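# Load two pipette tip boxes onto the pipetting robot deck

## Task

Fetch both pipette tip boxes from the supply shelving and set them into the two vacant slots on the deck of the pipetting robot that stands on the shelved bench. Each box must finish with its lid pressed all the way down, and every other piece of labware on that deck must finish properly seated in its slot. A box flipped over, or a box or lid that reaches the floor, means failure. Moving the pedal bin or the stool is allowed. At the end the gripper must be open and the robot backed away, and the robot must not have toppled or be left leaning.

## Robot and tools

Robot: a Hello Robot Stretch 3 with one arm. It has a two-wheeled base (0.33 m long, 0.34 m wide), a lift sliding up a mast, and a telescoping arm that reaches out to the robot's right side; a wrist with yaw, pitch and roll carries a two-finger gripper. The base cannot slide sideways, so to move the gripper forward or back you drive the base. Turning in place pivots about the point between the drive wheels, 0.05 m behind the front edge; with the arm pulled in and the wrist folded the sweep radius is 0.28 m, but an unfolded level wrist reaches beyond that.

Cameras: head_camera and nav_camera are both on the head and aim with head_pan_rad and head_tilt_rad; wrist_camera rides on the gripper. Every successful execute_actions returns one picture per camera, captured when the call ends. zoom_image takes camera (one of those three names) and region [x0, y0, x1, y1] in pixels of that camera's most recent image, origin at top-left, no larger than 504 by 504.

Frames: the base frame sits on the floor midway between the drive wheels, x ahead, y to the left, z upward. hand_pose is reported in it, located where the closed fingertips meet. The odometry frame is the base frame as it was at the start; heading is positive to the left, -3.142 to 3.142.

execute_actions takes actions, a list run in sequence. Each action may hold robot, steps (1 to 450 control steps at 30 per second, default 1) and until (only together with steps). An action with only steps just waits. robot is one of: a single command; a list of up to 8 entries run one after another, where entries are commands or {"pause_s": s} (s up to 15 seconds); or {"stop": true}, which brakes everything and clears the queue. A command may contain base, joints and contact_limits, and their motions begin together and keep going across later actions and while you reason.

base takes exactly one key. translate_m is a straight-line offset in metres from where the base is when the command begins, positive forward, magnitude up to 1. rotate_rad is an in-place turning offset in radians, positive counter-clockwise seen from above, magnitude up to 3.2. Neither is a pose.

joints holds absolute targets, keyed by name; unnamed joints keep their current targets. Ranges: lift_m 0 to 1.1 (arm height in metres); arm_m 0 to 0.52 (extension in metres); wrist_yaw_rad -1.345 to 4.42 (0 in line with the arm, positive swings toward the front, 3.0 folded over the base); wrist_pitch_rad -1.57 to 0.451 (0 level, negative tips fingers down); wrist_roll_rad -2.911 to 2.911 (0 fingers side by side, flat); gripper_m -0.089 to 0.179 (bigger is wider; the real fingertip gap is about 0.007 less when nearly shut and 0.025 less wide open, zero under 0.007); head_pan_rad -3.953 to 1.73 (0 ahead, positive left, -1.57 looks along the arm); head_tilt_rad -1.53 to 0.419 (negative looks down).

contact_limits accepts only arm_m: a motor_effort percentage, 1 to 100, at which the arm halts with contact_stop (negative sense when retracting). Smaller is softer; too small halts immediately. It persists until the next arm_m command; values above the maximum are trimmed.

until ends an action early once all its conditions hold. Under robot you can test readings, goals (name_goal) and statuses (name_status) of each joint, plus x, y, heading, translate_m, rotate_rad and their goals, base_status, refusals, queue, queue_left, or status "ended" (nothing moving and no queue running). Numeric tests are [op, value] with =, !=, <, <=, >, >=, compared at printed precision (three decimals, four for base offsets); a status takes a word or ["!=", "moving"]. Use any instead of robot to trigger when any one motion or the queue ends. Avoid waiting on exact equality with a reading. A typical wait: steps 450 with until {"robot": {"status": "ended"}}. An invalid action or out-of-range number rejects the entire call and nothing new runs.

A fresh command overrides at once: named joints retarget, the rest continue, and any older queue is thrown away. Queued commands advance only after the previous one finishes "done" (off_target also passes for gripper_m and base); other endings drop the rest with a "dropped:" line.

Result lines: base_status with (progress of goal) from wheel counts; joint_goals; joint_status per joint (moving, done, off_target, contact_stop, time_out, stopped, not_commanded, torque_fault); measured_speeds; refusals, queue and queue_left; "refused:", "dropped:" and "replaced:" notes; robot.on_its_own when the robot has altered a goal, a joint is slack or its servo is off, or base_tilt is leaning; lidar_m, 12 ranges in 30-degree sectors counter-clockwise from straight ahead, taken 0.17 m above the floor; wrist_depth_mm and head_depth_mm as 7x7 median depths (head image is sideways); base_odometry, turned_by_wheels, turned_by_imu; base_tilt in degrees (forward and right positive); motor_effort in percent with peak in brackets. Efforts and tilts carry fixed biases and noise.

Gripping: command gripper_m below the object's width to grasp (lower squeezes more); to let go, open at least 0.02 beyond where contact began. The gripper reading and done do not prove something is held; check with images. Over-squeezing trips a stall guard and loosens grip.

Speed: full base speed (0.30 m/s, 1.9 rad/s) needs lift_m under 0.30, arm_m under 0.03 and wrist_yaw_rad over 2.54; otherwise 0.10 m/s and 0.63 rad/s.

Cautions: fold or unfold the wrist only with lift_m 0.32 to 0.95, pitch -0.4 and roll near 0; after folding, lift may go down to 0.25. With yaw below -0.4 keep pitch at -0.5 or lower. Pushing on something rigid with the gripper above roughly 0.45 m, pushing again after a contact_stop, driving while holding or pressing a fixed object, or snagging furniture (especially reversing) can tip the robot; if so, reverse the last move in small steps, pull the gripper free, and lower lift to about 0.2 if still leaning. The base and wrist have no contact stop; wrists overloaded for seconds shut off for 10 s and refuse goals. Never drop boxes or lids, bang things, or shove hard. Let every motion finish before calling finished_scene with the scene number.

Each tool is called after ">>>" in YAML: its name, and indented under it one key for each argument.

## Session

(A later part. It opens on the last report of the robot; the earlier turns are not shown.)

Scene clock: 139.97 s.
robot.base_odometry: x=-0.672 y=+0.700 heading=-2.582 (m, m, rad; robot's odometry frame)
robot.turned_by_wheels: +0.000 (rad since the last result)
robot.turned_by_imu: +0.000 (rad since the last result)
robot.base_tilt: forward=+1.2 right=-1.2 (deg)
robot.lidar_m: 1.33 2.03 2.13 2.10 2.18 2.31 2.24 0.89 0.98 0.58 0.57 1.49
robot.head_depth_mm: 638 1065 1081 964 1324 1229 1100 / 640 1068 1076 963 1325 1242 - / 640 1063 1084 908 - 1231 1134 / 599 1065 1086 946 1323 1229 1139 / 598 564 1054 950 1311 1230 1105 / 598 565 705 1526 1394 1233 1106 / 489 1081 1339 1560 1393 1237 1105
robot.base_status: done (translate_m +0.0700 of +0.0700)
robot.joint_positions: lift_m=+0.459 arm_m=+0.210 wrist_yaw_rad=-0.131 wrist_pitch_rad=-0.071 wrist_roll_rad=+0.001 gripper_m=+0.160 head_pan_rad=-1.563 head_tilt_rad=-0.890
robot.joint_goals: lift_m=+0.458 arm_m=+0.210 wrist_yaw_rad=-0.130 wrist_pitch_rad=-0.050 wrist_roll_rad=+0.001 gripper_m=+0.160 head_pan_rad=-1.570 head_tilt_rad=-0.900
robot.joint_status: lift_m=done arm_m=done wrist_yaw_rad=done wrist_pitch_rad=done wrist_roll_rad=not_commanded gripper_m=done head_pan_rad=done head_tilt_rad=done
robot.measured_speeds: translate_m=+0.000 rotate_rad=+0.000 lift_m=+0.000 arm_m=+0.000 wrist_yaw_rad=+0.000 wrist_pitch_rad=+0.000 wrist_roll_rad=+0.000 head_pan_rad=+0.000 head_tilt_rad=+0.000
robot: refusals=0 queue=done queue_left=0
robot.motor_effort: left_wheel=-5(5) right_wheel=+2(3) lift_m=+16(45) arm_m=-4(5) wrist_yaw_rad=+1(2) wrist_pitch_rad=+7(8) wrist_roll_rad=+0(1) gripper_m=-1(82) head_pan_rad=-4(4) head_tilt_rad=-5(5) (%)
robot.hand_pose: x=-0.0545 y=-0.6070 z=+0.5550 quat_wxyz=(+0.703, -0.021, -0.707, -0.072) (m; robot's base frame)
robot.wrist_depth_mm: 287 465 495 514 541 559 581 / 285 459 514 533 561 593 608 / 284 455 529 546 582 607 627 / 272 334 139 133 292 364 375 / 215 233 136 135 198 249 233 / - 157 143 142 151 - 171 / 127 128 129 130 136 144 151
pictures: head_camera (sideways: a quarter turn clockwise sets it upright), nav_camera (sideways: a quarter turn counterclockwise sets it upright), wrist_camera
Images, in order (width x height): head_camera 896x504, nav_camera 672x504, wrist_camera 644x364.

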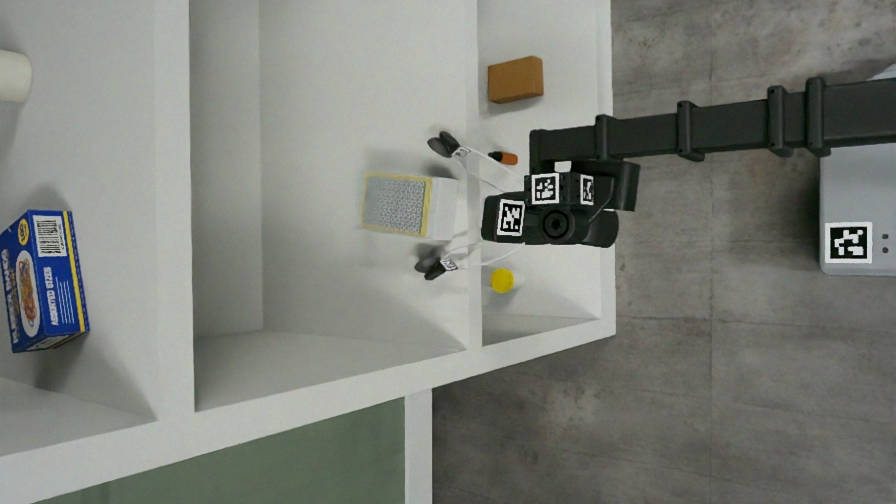

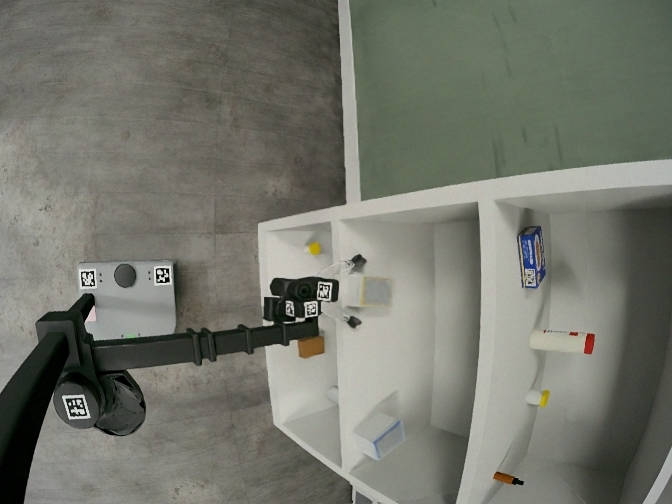

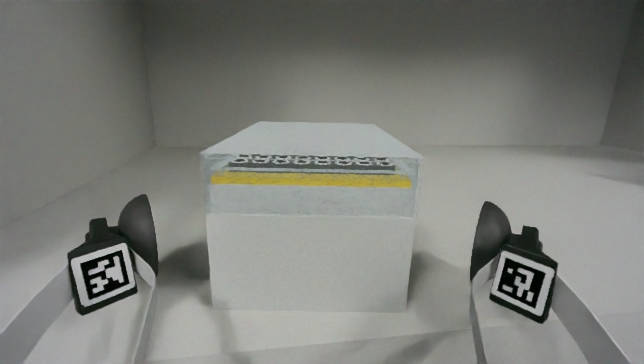

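>>> execute_actions:
  actions:
    - {"robot":[{"joints":{"lift_m":0.451,"arm_m":0.232}},{"joints":{"gripper_m":0.0}},{"pause_s":0.5}],"steps":450,"until":{"robot":{"status":"ended"}}}

>>> execute_actions:
  actions:
    - {"robot":[{"joints":{"lift_m":0.48}},{"pause_s":1}],"steps":450,"until":{"robot":{"status":"ended"}}}

>>> zoom_image:
  camera: "head_camera"
  region: [320,100,620,320]

Scene clock: 147.43 s.
robot.base_odometry: x=-0.672 y=+0.700 heading=-2.583 (m, m, rad; robot's odometry frame)
robot.turned_by_wheels: +0.000 (rad since the last result)
robot.turned_by_imu: +0.000 (rad since the last result)
robot.base_tilt: forward=+1.1 right=-1.3 (deg)
robot.lidar_m: 1.33 2.03 2.13 2.09 2.17 2.30 2.23 0.89 0.98 0.58 0.57 1.49
robot.head_depth_mm: 637 1072 1078 964 1327 1232 1097 / 639 1065 1080 964 1328 1231 - / 640 1060 1082 916 - 1224 1139 / 599 1063 1085 946 1329 1230 1135 / 598 564 1058 949 1315 1230 1105 / 598 564 706 1529 1394 1231 1104 / 488 1077 1343 1561 1383 1237 1108
robot.base_status: done (translate_m +0.0700 of +0.0700)
robot.joint_positions: lift_m=+0.452 arm_m=+0.232 wrist_yaw_rad=-0.134 wrist_pitch_rad=-0.065 wrist_roll_rad=+0.000 gripper_m=+0.001 head_pan_rad=-1.563 head_tilt_rad=-0.890
robot.joint_goals: lift_m=+0.451 arm_m=+0.232 wrist_yaw_rad=-0.130 wrist_pitch_rad=-0.050 wrist_roll_rad=+0.000 gripper_m=+0.000 head_pan_rad=-1.570 head_tilt_rad=-0.900
robot.joint_status: lift_m=done arm_m=done wrist_yaw_rad=done wrist_pitch_rad=done wrist_roll_rad=not_commanded gripper_m=done head_pan_rad=done head_tilt_rad=done
robot.measured_speeds: translate_m=+0.000 rotate_rad=+0.000 lift_m=+0.000 arm_m=+0.000 wrist_yaw_rad=+0.000 wrist_pitch_rad=+0.000 wrist_roll_rad=+0.000 head_pan_rad=+0.000 head_tilt_rad=+0.000
robot: refusals=0 queue=done queue_left=0
robot.motor_effort: left_wheel=-5(6) right_wheel=+3(3) lift_m=+14(16) arm_m=+4(5) wrist_yaw_rad=+4(4) wrist_pitch_rad=+5(6) wrist_roll_rad=+0(1) gripper_m=-32(100) head_pan_rad=-4(4) head_tilt_rad=-6(5) (%)
robot.hand_pose: x=-0.0553 y=-0.6285 z=+0.5498 quat_wxyz=(+0.704, -0.024, -0.706, -0.070) (m; robot's base frame)
robot.wrist_depth_mm: 290 455 477 499 520 542 568 / 288 464 495 518 536 566 590 / 288 460 510 213 558 590 608 / 270 319 126 125 130 349 358 / 203 206 127 128 129 218 222 / 150 151 134 134 136 160 160 / - 120 121 122 123 124 126
pictures: head_camera (sideways: a quarter turn clockwise sets it upright), nav_camera (sideways: a quarter turn counterclockwise sets it upright), wrist_camera
Images, in order (width x height): head_camera 896x504, nav_camera 672x504, wrist_camera 644x364.

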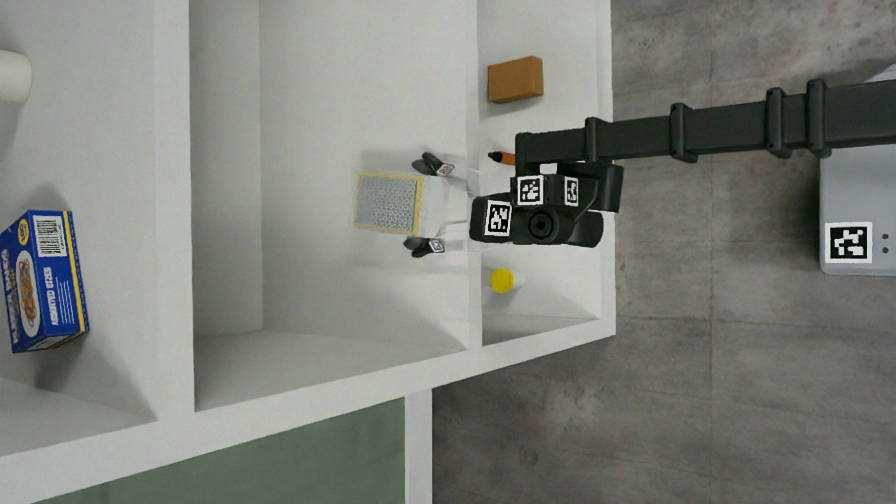

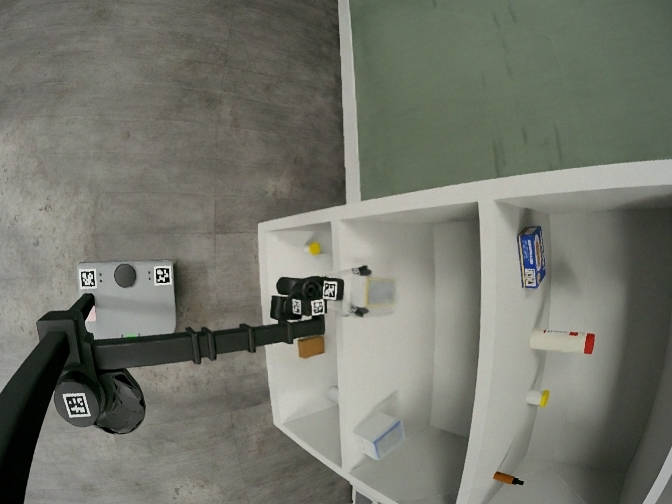

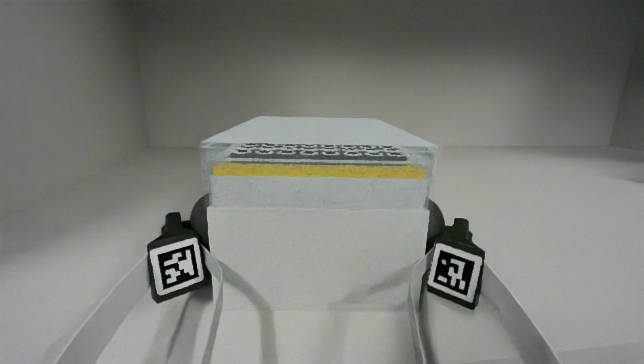

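Scene clock: 149.37 s.
robot.base_odometry: x=-0.672 y=+0.700 heading=-2.583 (m, m, rad; robot's odometry frame)
robot.turned_by_wheels: +0.000 (rad since the last result)
robot.turned_by_imu: +0.000 (rad since the last result)
robot.base_tilt: forward=+1.1 right=-1.2 (deg)
robot.lidar_m: 1.33 2.03 2.13 2.09 2.17 2.31 2.23 0.89 0.98 0.57 0.58 1.49
robot.head_depth_mm: 638 1066 1077 963 1326 1231 1102 / 640 1065 1081 965 1331 1228 - / 640 1062 1083 906 - 1225 1139 / 599 1063 1081 949 1330 1232 1136 / 600 563 1055 950 1313 1232 1104 / 599 564 703 1522 1387 1232 1104 / 488 1073 1338 1557 1387 1235 1108
robot.base_status: done (translate_m +0.0700 of +0.0700)
robot.joint_positions: lift_m=+0.479 arm_m=+0.232 wrist_yaw_rad=-0.132 wrist_pitch_rad=-0.080 wrist_roll_rad=+0.000 gripper_m=+0.011 head_pan_rad=-1.563 head_tilt_rad=-0.890
robot.joint_goals: lift_m=+0.480 arm_m=+0.232 wrist_yaw_rad=-0.130 wrist_pitch_rad=-0.050 wrist_roll_rad=+0.000 gripper_m=+0.010 head_pan_rad=-1.570 head_tilt_rad=-0.900
robot.joint_status: lift_m=done arm_m=done wrist_yaw_rad=done wrist_pitch_rad=done wrist_roll_rad=not_commanded gripper_m=done head_pan_rad=done head_tilt_rad=done
robot.measured_speeds: translate_m=+0.000 rotate_rad=+0.000 lift_m=+0.000 arm_m=+0.000 wrist_yaw_rad=+0.000 wrist_pitch_rad=+0.000 wrist_roll_rad=+0.000 head_pan_rad=+0.000 head_tilt_rad=+0.000
robot: refusals=0 queue=done queue_left=0
robot.on_its_own: gripper_m is held at +0.010, not at your +0.000, by its stall guard, which is still easing
robot.motor_effort: left_wheel=-5(6) right_wheel=+3(4) lift_m=+45(47) arm_m=+3(4) wrist_yaw_rad=+2(3) wrist_pitch_rad=+9(10) wrist_roll_rad=+0(1) gripper_m=-27(30) head_pan_rad=-4(4) head_tilt_rad=-5(5) (%)
robot.hand_pose: x=-0.0548 y=-0.6279 z=+0.5734 quat_wxyz=(+0.703, -0.018, -0.707, -0.075) (m; robot's base frame)
robot.wrist_depth_mm: 289 453 480 499 516 536 561 / 286 463 490 518 540 570 591 / 284 454 516 531 558 588 613 / 286 379 129 129 135 424 433 / 251 256 129 130 131 272 275 / 189 190 134 134 135 200 202 / 157 152 153 155 156 157 159
pictures: head_camera (sideways: a quarter turn clockwise sets it upright), nav_camera (sideways: a quarter turn counterclockwise sets it upright), wrist_camera
Images, in order (width x height): head_camera 896x504, nav_camera 672x504, wrist_camera 644x364.

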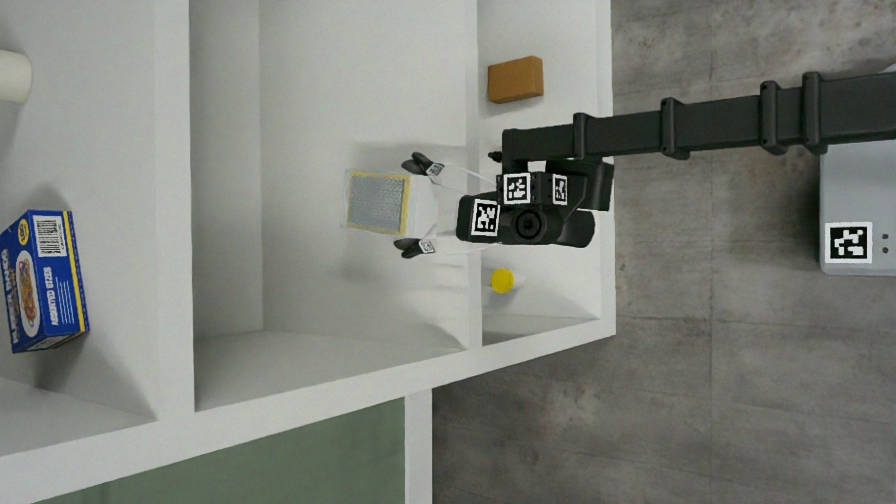

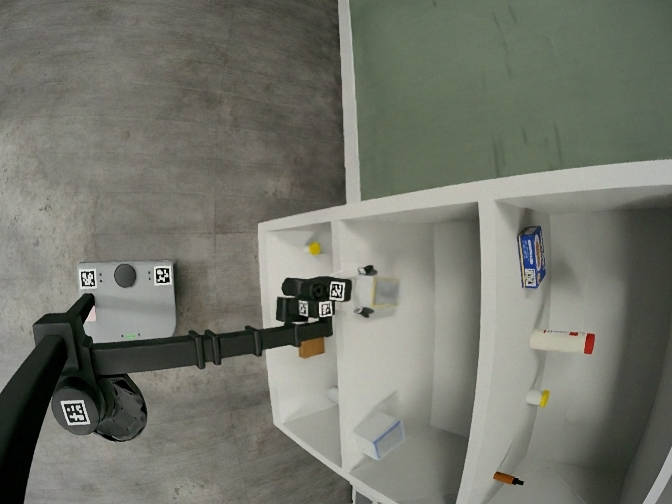

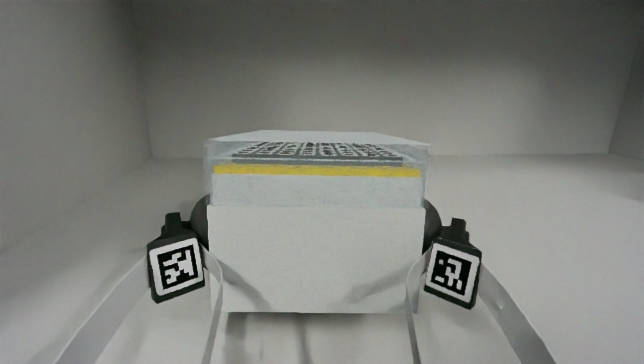

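Region (320, 100, 620, 320) of head_camera's 896x504 image, scaled by 1.680, with more detail than that image has; it fills the top 370 rows of this view, and the rest is white.

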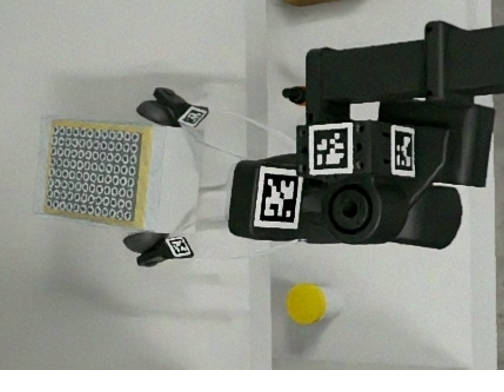

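>>> execute_actions:
  actions:
    - {"robot":[{"joints":{"lift_m":0.5}},{"pause_s":1.5}],"steps":450,"until":{"robot":{"status":"ended"}}}

Scene clock: 156.63 s.
robot.base_odometry: x=-0.672 y=+0.700 heading=-2.583 (m, m, rad; robot's odometry frame)
robot.turned_by_wheels: +0.000 (rad since the last result)
robot.turned_by_imu: +0.000 (rad since the last result)
robot.base_tilt: forward=+1.2 right=-1.2 (deg)
robot.lidar_m: 1.33 2.03 2.13 2.09 2.17 2.30 2.23 0.89 0.97 0.58 0.58 1.49
robot.head_depth_mm: 639 1067 1076 963 1325 1224 1105 / 640 1066 1084 965 1330 1249 - / 640 1065 1089 905 1325 1230 1133 / 599 1062 1089 947 1325 1232 1139 / 600 563 1053 948 1317 1234 1104 / 599 562 704 1529 1398 1233 1108 / 487 1077 1343 1556 1391 1233 1108
robot.base_status: done (translate_m +0.0700 of +0.0700)
robot.joint_positions: lift_m=+0.499 arm_m=+0.232 wrist_yaw_rad=-0.132 wrist_pitch_rad=-0.081 wrist_roll_rad=+0.000 gripper_m=+0.035 head_pan_rad=-1.563 head_tilt_rad=-0.890
robot.joint_goals: lift_m=+0.500 arm_m=+0.232 wrist_yaw_rad=-0.130 wrist_pitch_rad=-0.050 wrist_roll_rad=+0.000 gripper_m=+0.034 head_pan_rad=-1.570 head_tilt_rad=-0.900
robot.joint_status: lift_m=done arm_m=done wrist_yaw_rad=done wrist_pitch_rad=done wrist_roll_rad=not_commanded gripper_m=done head_pan_rad=done head_tilt_rad=done
robot.measured_speeds: translate_m=+0.000 rotate_rad=+0.000 lift_m=+0.000 arm_m=+0.000 wrist_yaw_rad=+0.000 wrist_pitch_rad=+0.000 wrist_roll_rad=+0.000 head_pan_rad=+0.000 head_tilt_rad=+0.000
robot: refusals=0 queue=done queue_left=0
robot.on_its_own: gripper_m is held at +0.034, not at your +0.000, by its stall guard, which is not easing now
robot.motor_effort: left_wheel=-6(6) right_wheel=+3(3) lift_m=+45(47) arm_m=+4(4) wrist_yaw_rad=+2(2) wrist_pitch_rad=+10(10) wrist_roll_rad=+0(0) gripper_m=-21(27) head_pan_rad=-4(3) head_tilt_rad=-5(6) (%)
robot.hand_pose: x=-0.0547 y=-0.6278 z=+0.5932 quat_wxyz=(+0.703, -0.017, -0.707, -0.076) (m; robot's base frame)
robot.wrist_depth_mm: 288 454 477 497 524 544 564 / 284 458 499 515 540 555 595 / 286 459 517 527 561 590 610 / 283 411 129 129 136 495 505 / 266 299 129 130 130 318 323 / 221 223 134 134 135 235 236 / 185 178 180 181 183 185 186
pictures: head_camera (sideways: a quarter turn clockwise sets it upright), nav_camera (sideways: a quarter turn counterclockwise sets it upright), wrist_camera
Images, in order (width x height): head_camera 896x504, nav_camera 672x504, wrist_camera 644x364.

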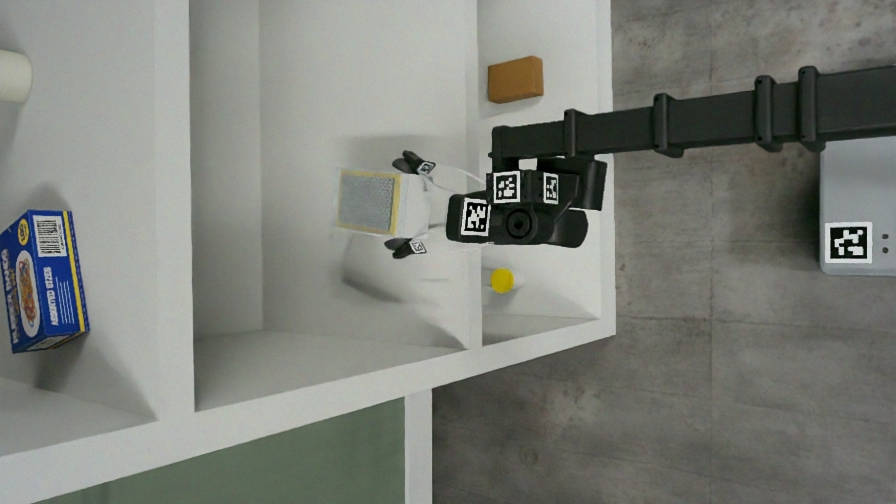

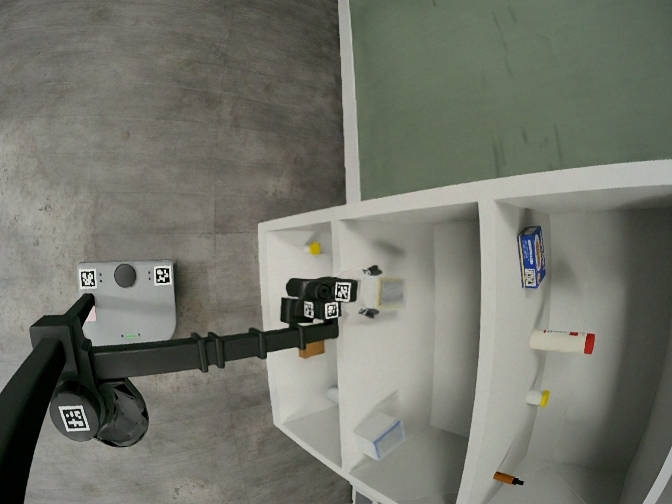

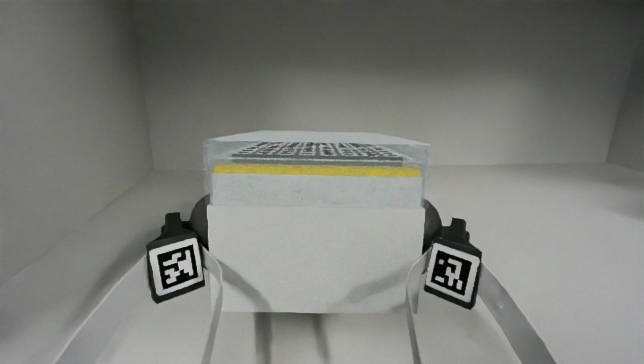

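>>> execute_actions:
  actions:
    - {"robot":[{"joints":{"wrist_pitch_rad":0.08,"arm_m":0,"wrist_yaw_rad":0}},{"base":{"rotate_rad":0.79}}],"steps":450,"until":{"robot":{"status":"ended"}}}
    - {"robot":[{"base":{"translate_m":1.0},"joints":{"lift_m":0.88,"head_tilt_rad":-0.6}},{"base":{"rotate_rad":0.8}}],"steps":450,"until":{"robot":{"status":"ended"}}}

Scene clock: 184.27 s.
robot.base_odometry: x=-0.892 y=-0.275 heading=-0.993 (m, m, rad; robot's odometry frame)
robot.turned_by_wheels: +1.590 (rad since the last result)
robot.turned_by_imu: +1.573 (rad since the last result)
robot.base_tilt: forward=+1.1 right=-1.2 (deg)
robot.lidar_m: 1.83 1.48 2.00 2.92 1.89 1.37 1.76 1.83 0.74 0.86 0.74 1.14
robot.head_depth_mm: 1138 1270 1173 872 1553 1470 - / 1147 1282 1179 906 1542 1468 - / 760 1246 1122 420 593 - - / 735 1266 1125 422 826 1367 1188 / 736 1277 1131 874 1293 1404 1202 / 738 1270 930 821 1020 1372 1194 / 740 1269 1082 822 1014 1374 1202
robot.base_status: done (rotate_rad +0.7998 of +0.8000)
robot.joint_positions: lift_m=+0.879 arm_m=+0.000 wrist_yaw_rad=+0.000 wrist_pitch_rad=+0.043 wrist_roll_rad=+0.000 gripper_m=+0.035 head_pan_rad=-1.563 head_tilt_rad=-0.606
robot.joint_goals: lift_m=+0.880 arm_m=+0.000 wrist_yaw_rad=+0.000 wrist_pitch_rad=+0.080 wrist_roll_rad=+0.000 gripper_m=+0.034 head_pan_rad=-1.570 head_tilt_rad=-0.600
robot.joint_status: lift_m=done arm_m=done wrist_yaw_rad=done wrist_pitch_rad=done wrist_roll_rad=not_commanded gripper_m=done head_pan_rad=done head_tilt_rad=done
robot.measured_speeds: translate_m=+0.000 rotate_rad=+0.000 lift_m=+0.000 arm_m=+0.000 wrist_yaw_rad=+0.000 wrist_pitch_rad=+0.000 wrist_roll_rad=+0.000 head_pan_rad=+0.000 head_tilt_rad=+0.000
robot: refusals=0 queue=done queue_left=0
robot.on_its_own: gripper_m is held at +0.034, not at your +0.000, by its stall guard, which is not easing now
robot.motor_effort: left_wheel=-5(12) right_wheel=+2(8) lift_m=+45(47) arm_m=-4(4) wrist_yaw_rad=+1(4) wrist_pitch_rad=+12(12) wrist_roll_rad=+0(0) gripper_m=-20(20) head_pan_rad=-4(4) head_tilt_rad=+2(25) (%)
robot.hand_pose: x=-0.0215 y=-0.4024 z=+1.0049 quat_wxyz=(+0.707, -0.015, -0.707, +0.015) (m; robot's base frame)
robot.wrist_depth_mm: 623 623 617 617 - - - / 641 635 633 760 - - - / - - - - - - - / - - 129 129 136 - - / 889 896 129 130 130 - - / 583 582 134 134 135 646 - / 450 445 444 453 480 477 492
pictures: head_camera (sideways: a quarter turn clockwise sets it upright), nav_camera (sideways: a quarter turn counterclockwise sets it upright), wrist_camera
Images, in order (width x height): head_camera 896x504, nav_camera 672x504, wrist_camera 644x364.

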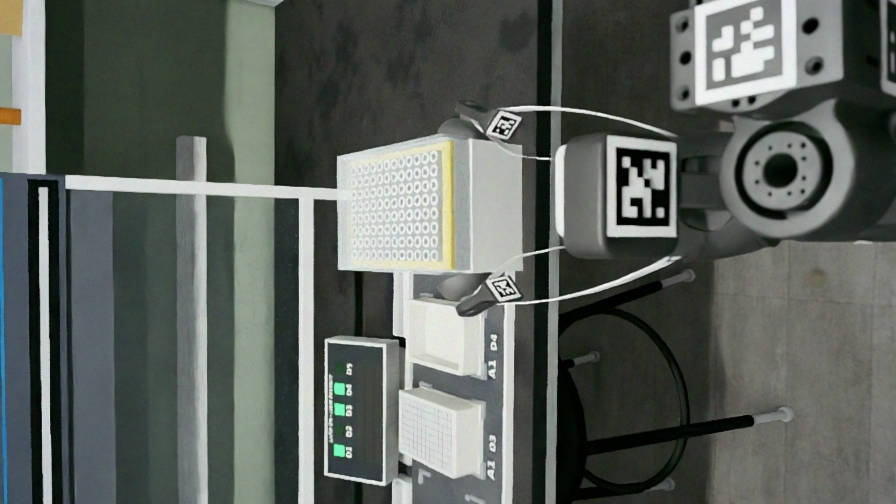

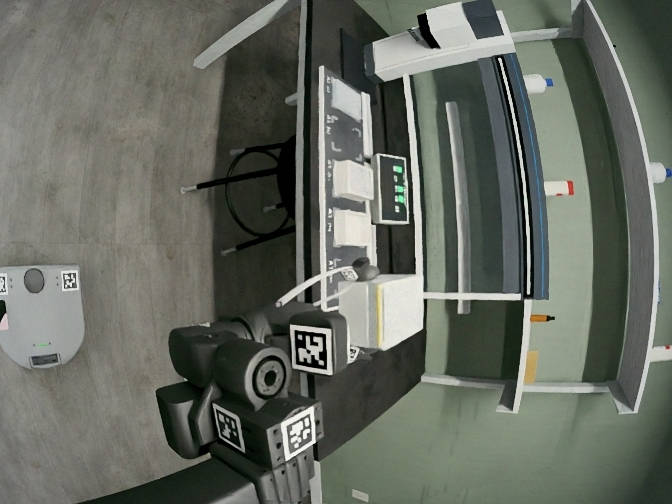

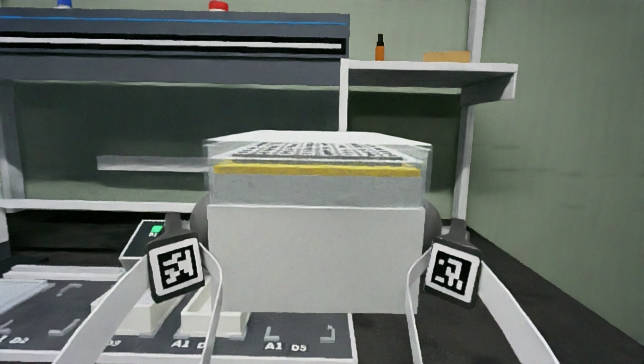

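>>> execute_actions:
  actions:
    - {"robot":[{"base":{"translate_m":0.022},"joints":{"lift_m":0.73}},{"joints":{"arm_m":0.27}}],"steps":450,"until":{"robot":{"status":"ended"}}}

>>> zoom_image:
  camera: "head_camera"
  region: [320,100,620,400]

Scene clock: 199.10 s.
robot.base_odometry: x=-0.880 y=-0.294 heading=-0.993 (m, m, rad; robot's odometry frame)
robot.turned_by_wheels: +0.000 (rad since the last result)
robot.turned_by_imu: +0.000 (rad since the last result)
robot.base_tilt: forward=+1.1 right=-1.2 (deg)
robot.lidar_m: 1.82 1.46 1.97 2.93 1.91 1.38 1.78 1.85 0.75 0.85 0.73 1.13
robot.head_depth_mm: 1150 1276 1170 870 1539 1426 - / 1148 1281 1176 871 - 1401 1189 / 749 1246 1121 831 - 1408 1196 / 734 1263 1120 760 1556 1402 1198 / 736 1272 1079 850 1267 1406 1200 / 736 1271 931 821 1020 1340 1201 / 739 1274 1134 832 1019 1403 1192
robot.base_status: done (translate_m +0.0220 of +0.0220)
robot.joint_positions: lift_m=+0.731 arm_m=+0.270 wrist_yaw_rad=+0.000 wrist_pitch_rad=+0.043 wrist_roll_rad=+0.000 gripper_m=+0.035 head_pan_rad=-1.563 head_tilt_rad=-0.606
robot.joint_goals: lift_m=+0.730 arm_m=+0.270 wrist_yaw_rad=+0.000 wrist_pitch_rad=+0.080 wrist_roll_rad=+0.000 gripper_m=+0.034 head_pan_rad=-1.570 head_tilt_rad=-0.600
robot.joint_status: lift_m=done arm_m=done wrist_yaw_rad=done wrist_pitch_rad=done wrist_roll_rad=not_commanded gripper_m=done head_pan_rad=done head_tilt_rad=done
robot.measured_speeds: translate_m=+0.000 rotate_rad=+0.000 lift_m=+0.000 arm_m=+0.000 wrist_yaw_rad=+0.000 wrist_pitch_rad=+0.000 wrist_roll_rad=+0.000 head_pan_rad=+0.000 head_tilt_rad=+0.000
robot: refusals=0 queue=done queue_left=0
robot.on_its_own: gripper_m is held at +0.034, not at your +0.000, by its stall guard, which is not easing now
robot.motor_effort: left_wheel=-5(10) right_wheel=+3(6) lift_m=+16(46) arm_m=+4(3) wrist_yaw_rad=+1(1) wrist_pitch_rad=+11(12) wrist_roll_rad=+0(1) gripper_m=-19(20) head_pan_rad=-4(4) head_tilt_rad=+3(4) (%)
robot.hand_pose: x=-0.0215 y=-0.6716 z=+0.8563 quat_wxyz=(+0.707, -0.015, -0.707, +0.015) (m; robot's base frame)
robot.wrist_depth_mm: 808 818 822 809 815 810 801 / 831 834 828 834 837 819 832 / 779 771 777 768 847 835 846 / 361 361 129 128 136 871 875 / 319 323 129 130 131 489 495 / 232 241 134 134 136 323 325 / 189 171 210 216 228 240 242
pictures: head_camera (sideways: a quarter turn clockwise sets it upright), nav_camera (sideways: a quarter turn counterclockwise sets it upright), wrist_camera
Images, in order (width x height): head_camera 896x504, nav_camera 672x504, wrist_camera 644x364.

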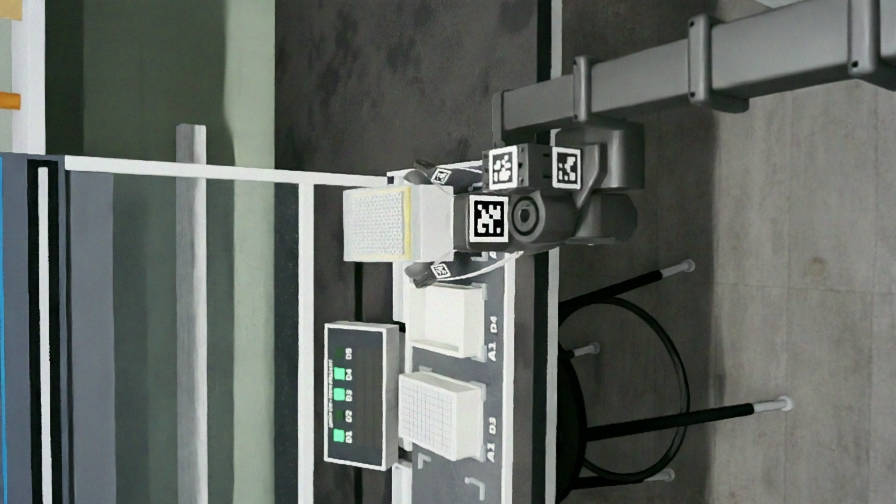

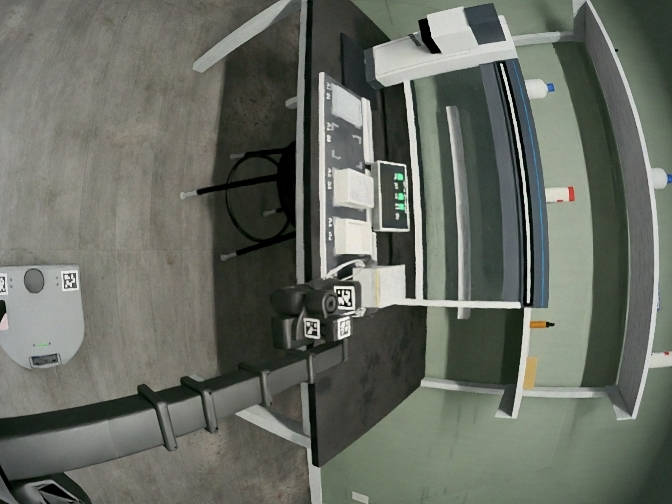

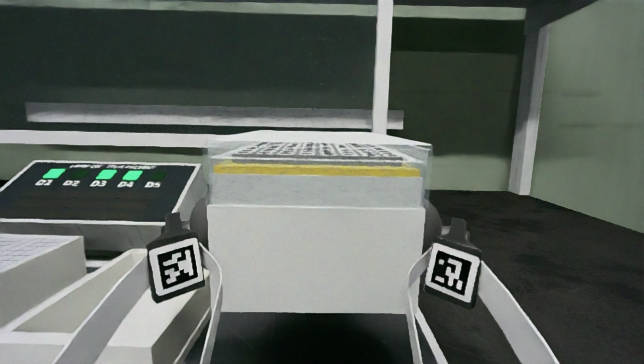

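Region (320, 100, 620, 400) of head_camera's 896x504 image, scaled by 1.680, with more detail than that image has.

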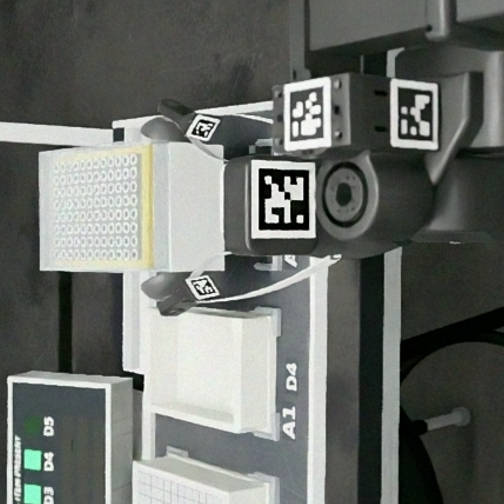

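>>> execute_actions:
  actions:
    - {"robot":[{"joints":{"arm_m":0.29,"lift_m":0.695}}],"steps":450,"until":{"robot":{"status":"ended"}}}

>>> zoom_image:
  camera: "head_camera"
  region: [340,140,540,340]

Scene clock: 205.70 s.
robot.base_odometry: x=-0.880 y=-0.294 heading=-0.993 (m, m, rad; robot's odometry frame)
robot.turned_by_wheels: +0.000 (rad since the last result)
robot.turned_by_imu: +0.000 (rad since the last result)
robot.base_tilt: forward=+1.1 right=-1.2 (deg)
robot.lidar_m: 1.82 1.46 1.97 2.92 1.90 1.39 1.78 1.85 0.75 0.85 0.73 1.13
robot.head_depth_mm: 1144 1285 1169 871 1545 1425 - / 1144 1281 1175 870 - 1382 1180 / 747 1240 1119 823 - 1399 1195 / 734 1267 1126 791 1550 1403 1194 / 733 1268 1080 850 1263 1405 1190 / 739 1276 932 821 1019 1343 1198 / 739 1277 1136 831 1019 1408 1205
robot.base_status: done (translate_m +0.0220 of +0.0220)
robot.joint_positions: lift_m=+0.696 arm_m=+0.290 wrist_yaw_rad=+0.000 wrist_pitch_rad=+0.043 wrist_roll_rad=+0.000 gripper_m=+0.035 head_pan_rad=-1.563 head_tilt_rad=-0.606
robot.joint_goals: lift_m=+0.695 arm_m=+0.290 wrist_yaw_rad=+0.000 wrist_pitch_rad=+0.080 wrist_roll_rad=+0.000 gripper_m=+0.034 head_pan_rad=-1.570 head_tilt_rad=-0.600
robot.joint_status: lift_m=done arm_m=done wrist_yaw_rad=done wrist_pitch_rad=done wrist_roll_rad=not_commanded gripper_m=done head_pan_rad=done head_tilt_rad=done
robot.measured_speeds: translate_m=+0.000 rotate_rad=+0.000 lift_m=+0.000 arm_m=+0.000 wrist_yaw_rad=+0.000 wrist_pitch_rad=+0.000 wrist_roll_rad=+0.000 head_pan_rad=+0.000 head_tilt_rad=+0.000
robot: refusals=0 queue=done queue_left=0
robot.on_its_own: gripper_m is held at +0.034, not at your +0.000, by its stall guard, which is not easing now
robot.motor_effort: left_wheel=-5(5) right_wheel=+3(2) lift_m=+17(18) arm_m=+4(4) wrist_yaw_rad=+0(0) wrist_pitch_rad=+11(11) wrist_roll_rad=-1(0) gripper_m=-21(21) head_pan_rad=-4(4) head_tilt_rad=+2(2) (%)
robot.hand_pose: x=-0.0215 y=-0.6916 z=+0.8213 quat_wxyz=(+0.707, -0.015, -0.707, +0.015) (m; robot's base frame)
robot.wrist_depth_mm: 805 807 795 793 791 786 795 / 800 810 807 818 815 809 811 / 359 358 825 356 826 831 834 / 298 300 129 129 136 761 846 / 232 248 129 130 130 374 380 / 188 199 133 134 135 246 248 / 135 145 160 161 163 184 186
pictures: head_camera (sideways: a quarter turn clockwise sets it upright), nav_camera (sideways: a quarter turn counterclockwise sets it upright), wrist_camera
Images, in order (width x height): head_camera 896x504, nav_camera 672x504, wrist_camera 644x364.

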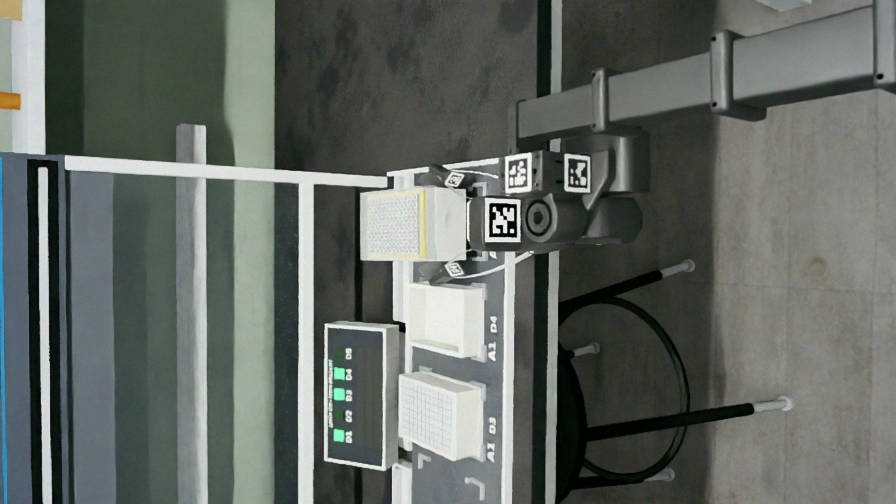

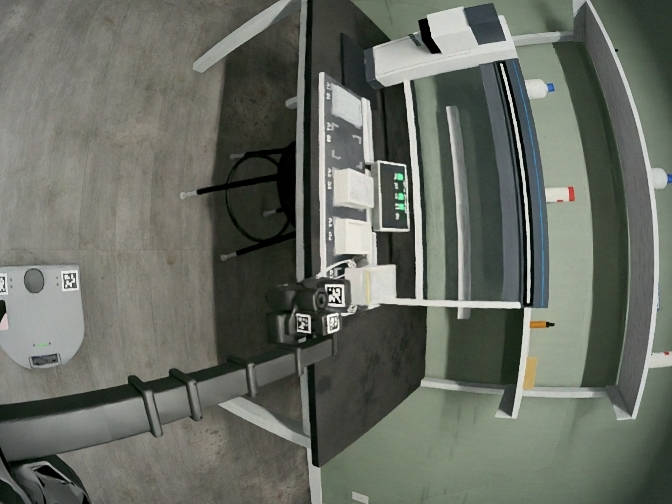

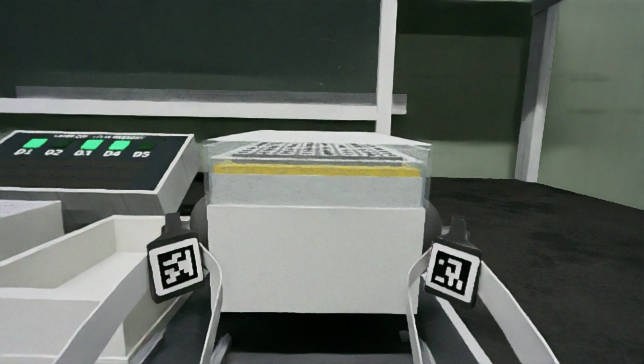

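Region (340, 140, 540, 340) of head_camera's 896x504 image, scaled by 2.520, with more detail than that image has.

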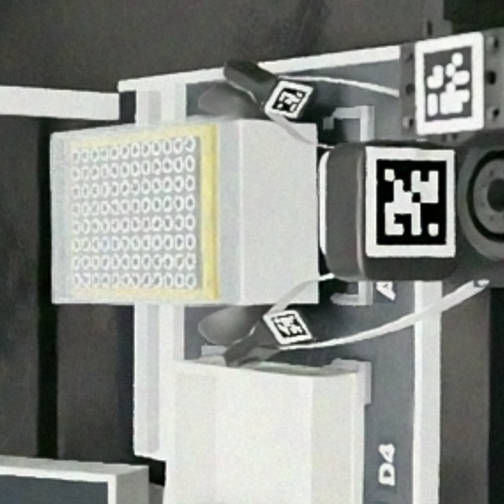

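>>> execute_actions:
  actions:
    - {"robot":[{"base":{"translate_m":-0.004}},{"joints":{"lift_m":0.682}}],"steps":450,"until":{"robot":{"status":"ended"}}}

>>> zoom_image:
  camera: "head_camera"
  region: [340,140,540,340]

>>> zoom_image:
  camera: "wrist_camera"
  region: [160,240,480,364]

Scene clock: 216.83 s.
robot.base_odometry: x=-0.882 y=-0.290 heading=-0.993 (m, m, rad; robot's odometry frame)
robot.turned_by_wheels: +0.000 (rad since the last result)
robot.turned_by_imu: +0.000 (rad since the last result)
robot.base_tilt: forward=+1.2 right=-1.2 (deg)
robot.lidar_m: 1.83 1.46 1.98 2.93 1.91 1.38 1.77 1.85 0.75 0.85 0.73 1.13
robot.head_depth_mm: 1140 1274 1168 874 1537 1429 1215 / 1149 1281 1170 872 - 1386 1197 / 748 1244 1118 803 - 1400 1200 / 733 1265 1124 784 1560 1411 1195 / 736 1275 1079 835 1261 1402 1194 / 739 1277 931 821 1016 1338 1200 / 740 1276 1132 830 1019 1412 1197
robot.base_status: done (translate_m -0.0040 of -0.0040)
robot.joint_positions: lift_m=+0.683 arm_m=+0.290 wrist_yaw_rad=+0.000 wrist_pitch_rad=+0.043 wrist_roll_rad=+0.000 gripper_m=+0.035 head_pan_rad=-1.563 head_tilt_rad=-0.606
robot.joint_goals: lift_m=+0.682 arm_m=+0.290 wrist_yaw_rad=+0.000 wrist_pitch_rad=+0.080 wrist_roll_rad=+0.000 gripper_m=+0.034 head_pan_rad=-1.570 head_tilt_rad=-0.600
robot.joint_status: lift_m=done arm_m=done wrist_yaw_rad=done wrist_pitch_rad=done wrist_roll_rad=not_commanded gripper_m=done head_pan_rad=done head_tilt_rad=done
robot.measured_speeds: translate_m=+0.000 rotate_rad=+0.000 lift_m=+0.000 arm_m=+0.000 wrist_yaw_rad=+0.000 wrist_pitch_rad=+0.000 wrist_roll_rad=+0.000 head_pan_rad=+0.000 head_tilt_rad=+0.000
robot: refusals=0 queue=done queue_left=0
robot.on_its_own: gripper_m is held at +0.034, not at your +0.000, by its stall guard, which is not easing now
robot.motor_effort: left_wheel=-4(11) right_wheel=+1(4) lift_m=+16(19) arm_m=+4(4) wrist_yaw_rad=+1(1) wrist_pitch_rad=+11(11) wrist_roll_rad=+0(0) gripper_m=-20(21) head_pan_rad=-3(4) head_tilt_rad=+3(3) (%)
robot.hand_pose: x=-0.0215 y=-0.6916 z=+0.8083 quat_wxyz=(+0.707, -0.015, -0.707, +0.015) (m; robot's base frame)
robot.wrist_depth_mm: 796 785 787 794 801 799 788 / 805 807 800 799 801 810 807 / 345 347 833 816 836 824 836 / 292 295 129 128 136 674 855 / 212 247 130 130 131 330 334 / 132 135 133 134 135 219 221 / 133 132 140 141 142 157 165
pictures: head_camera (sideways: a quarter turn clockwise sets it upright), nav_camera (sideways: a quarter turn counterclockwise sets it upright), wrist_camera
Images, in order (width x height): head_camera 896x504, nav_camera 672x504, wrist_camera 644x364.

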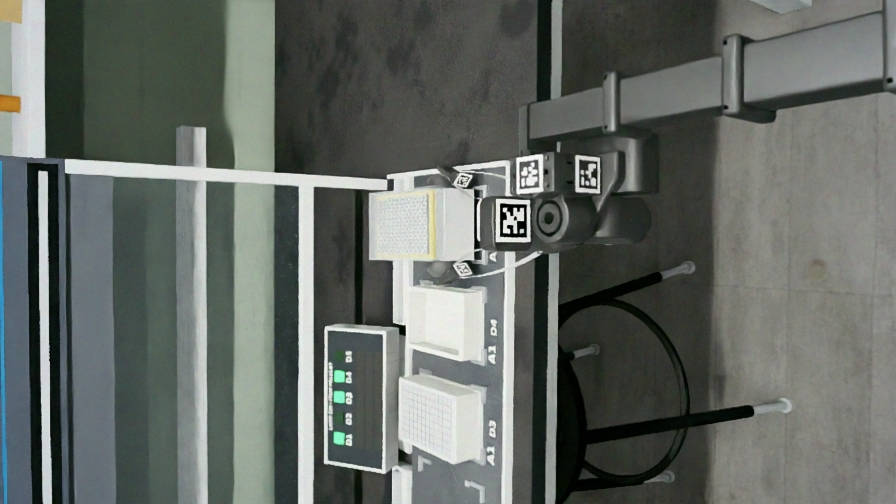

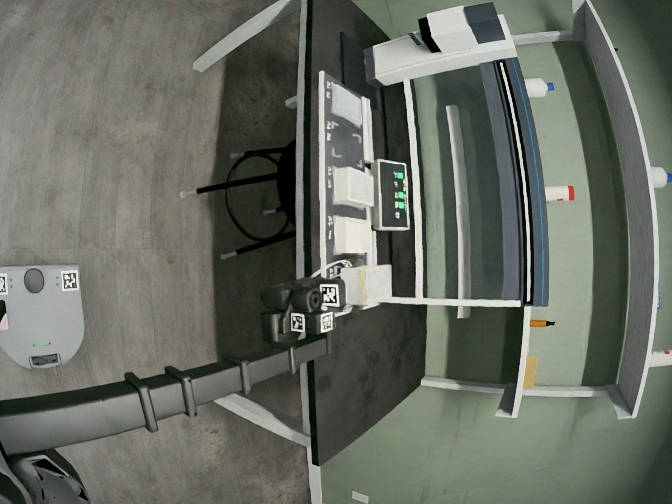

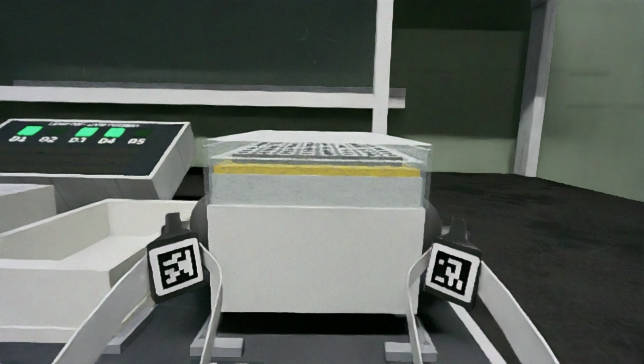

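Region (340, 140, 540, 340) of head_camera's 896x504 image, scaled by 2.520, with more detail than that image has.

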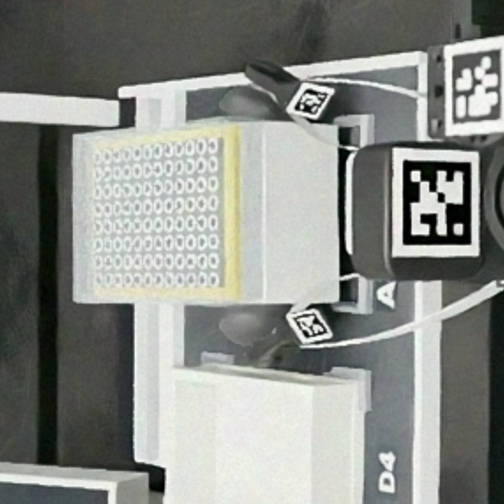

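Region (160, 240, 480, 364) of wrist_camera's 644x364 image, scaled by 1.575; it fills the top 195 rows of this view, and the rest is white.

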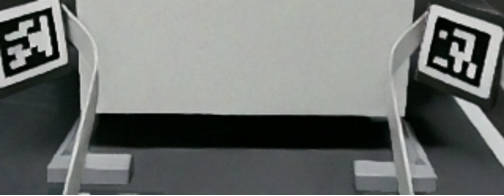

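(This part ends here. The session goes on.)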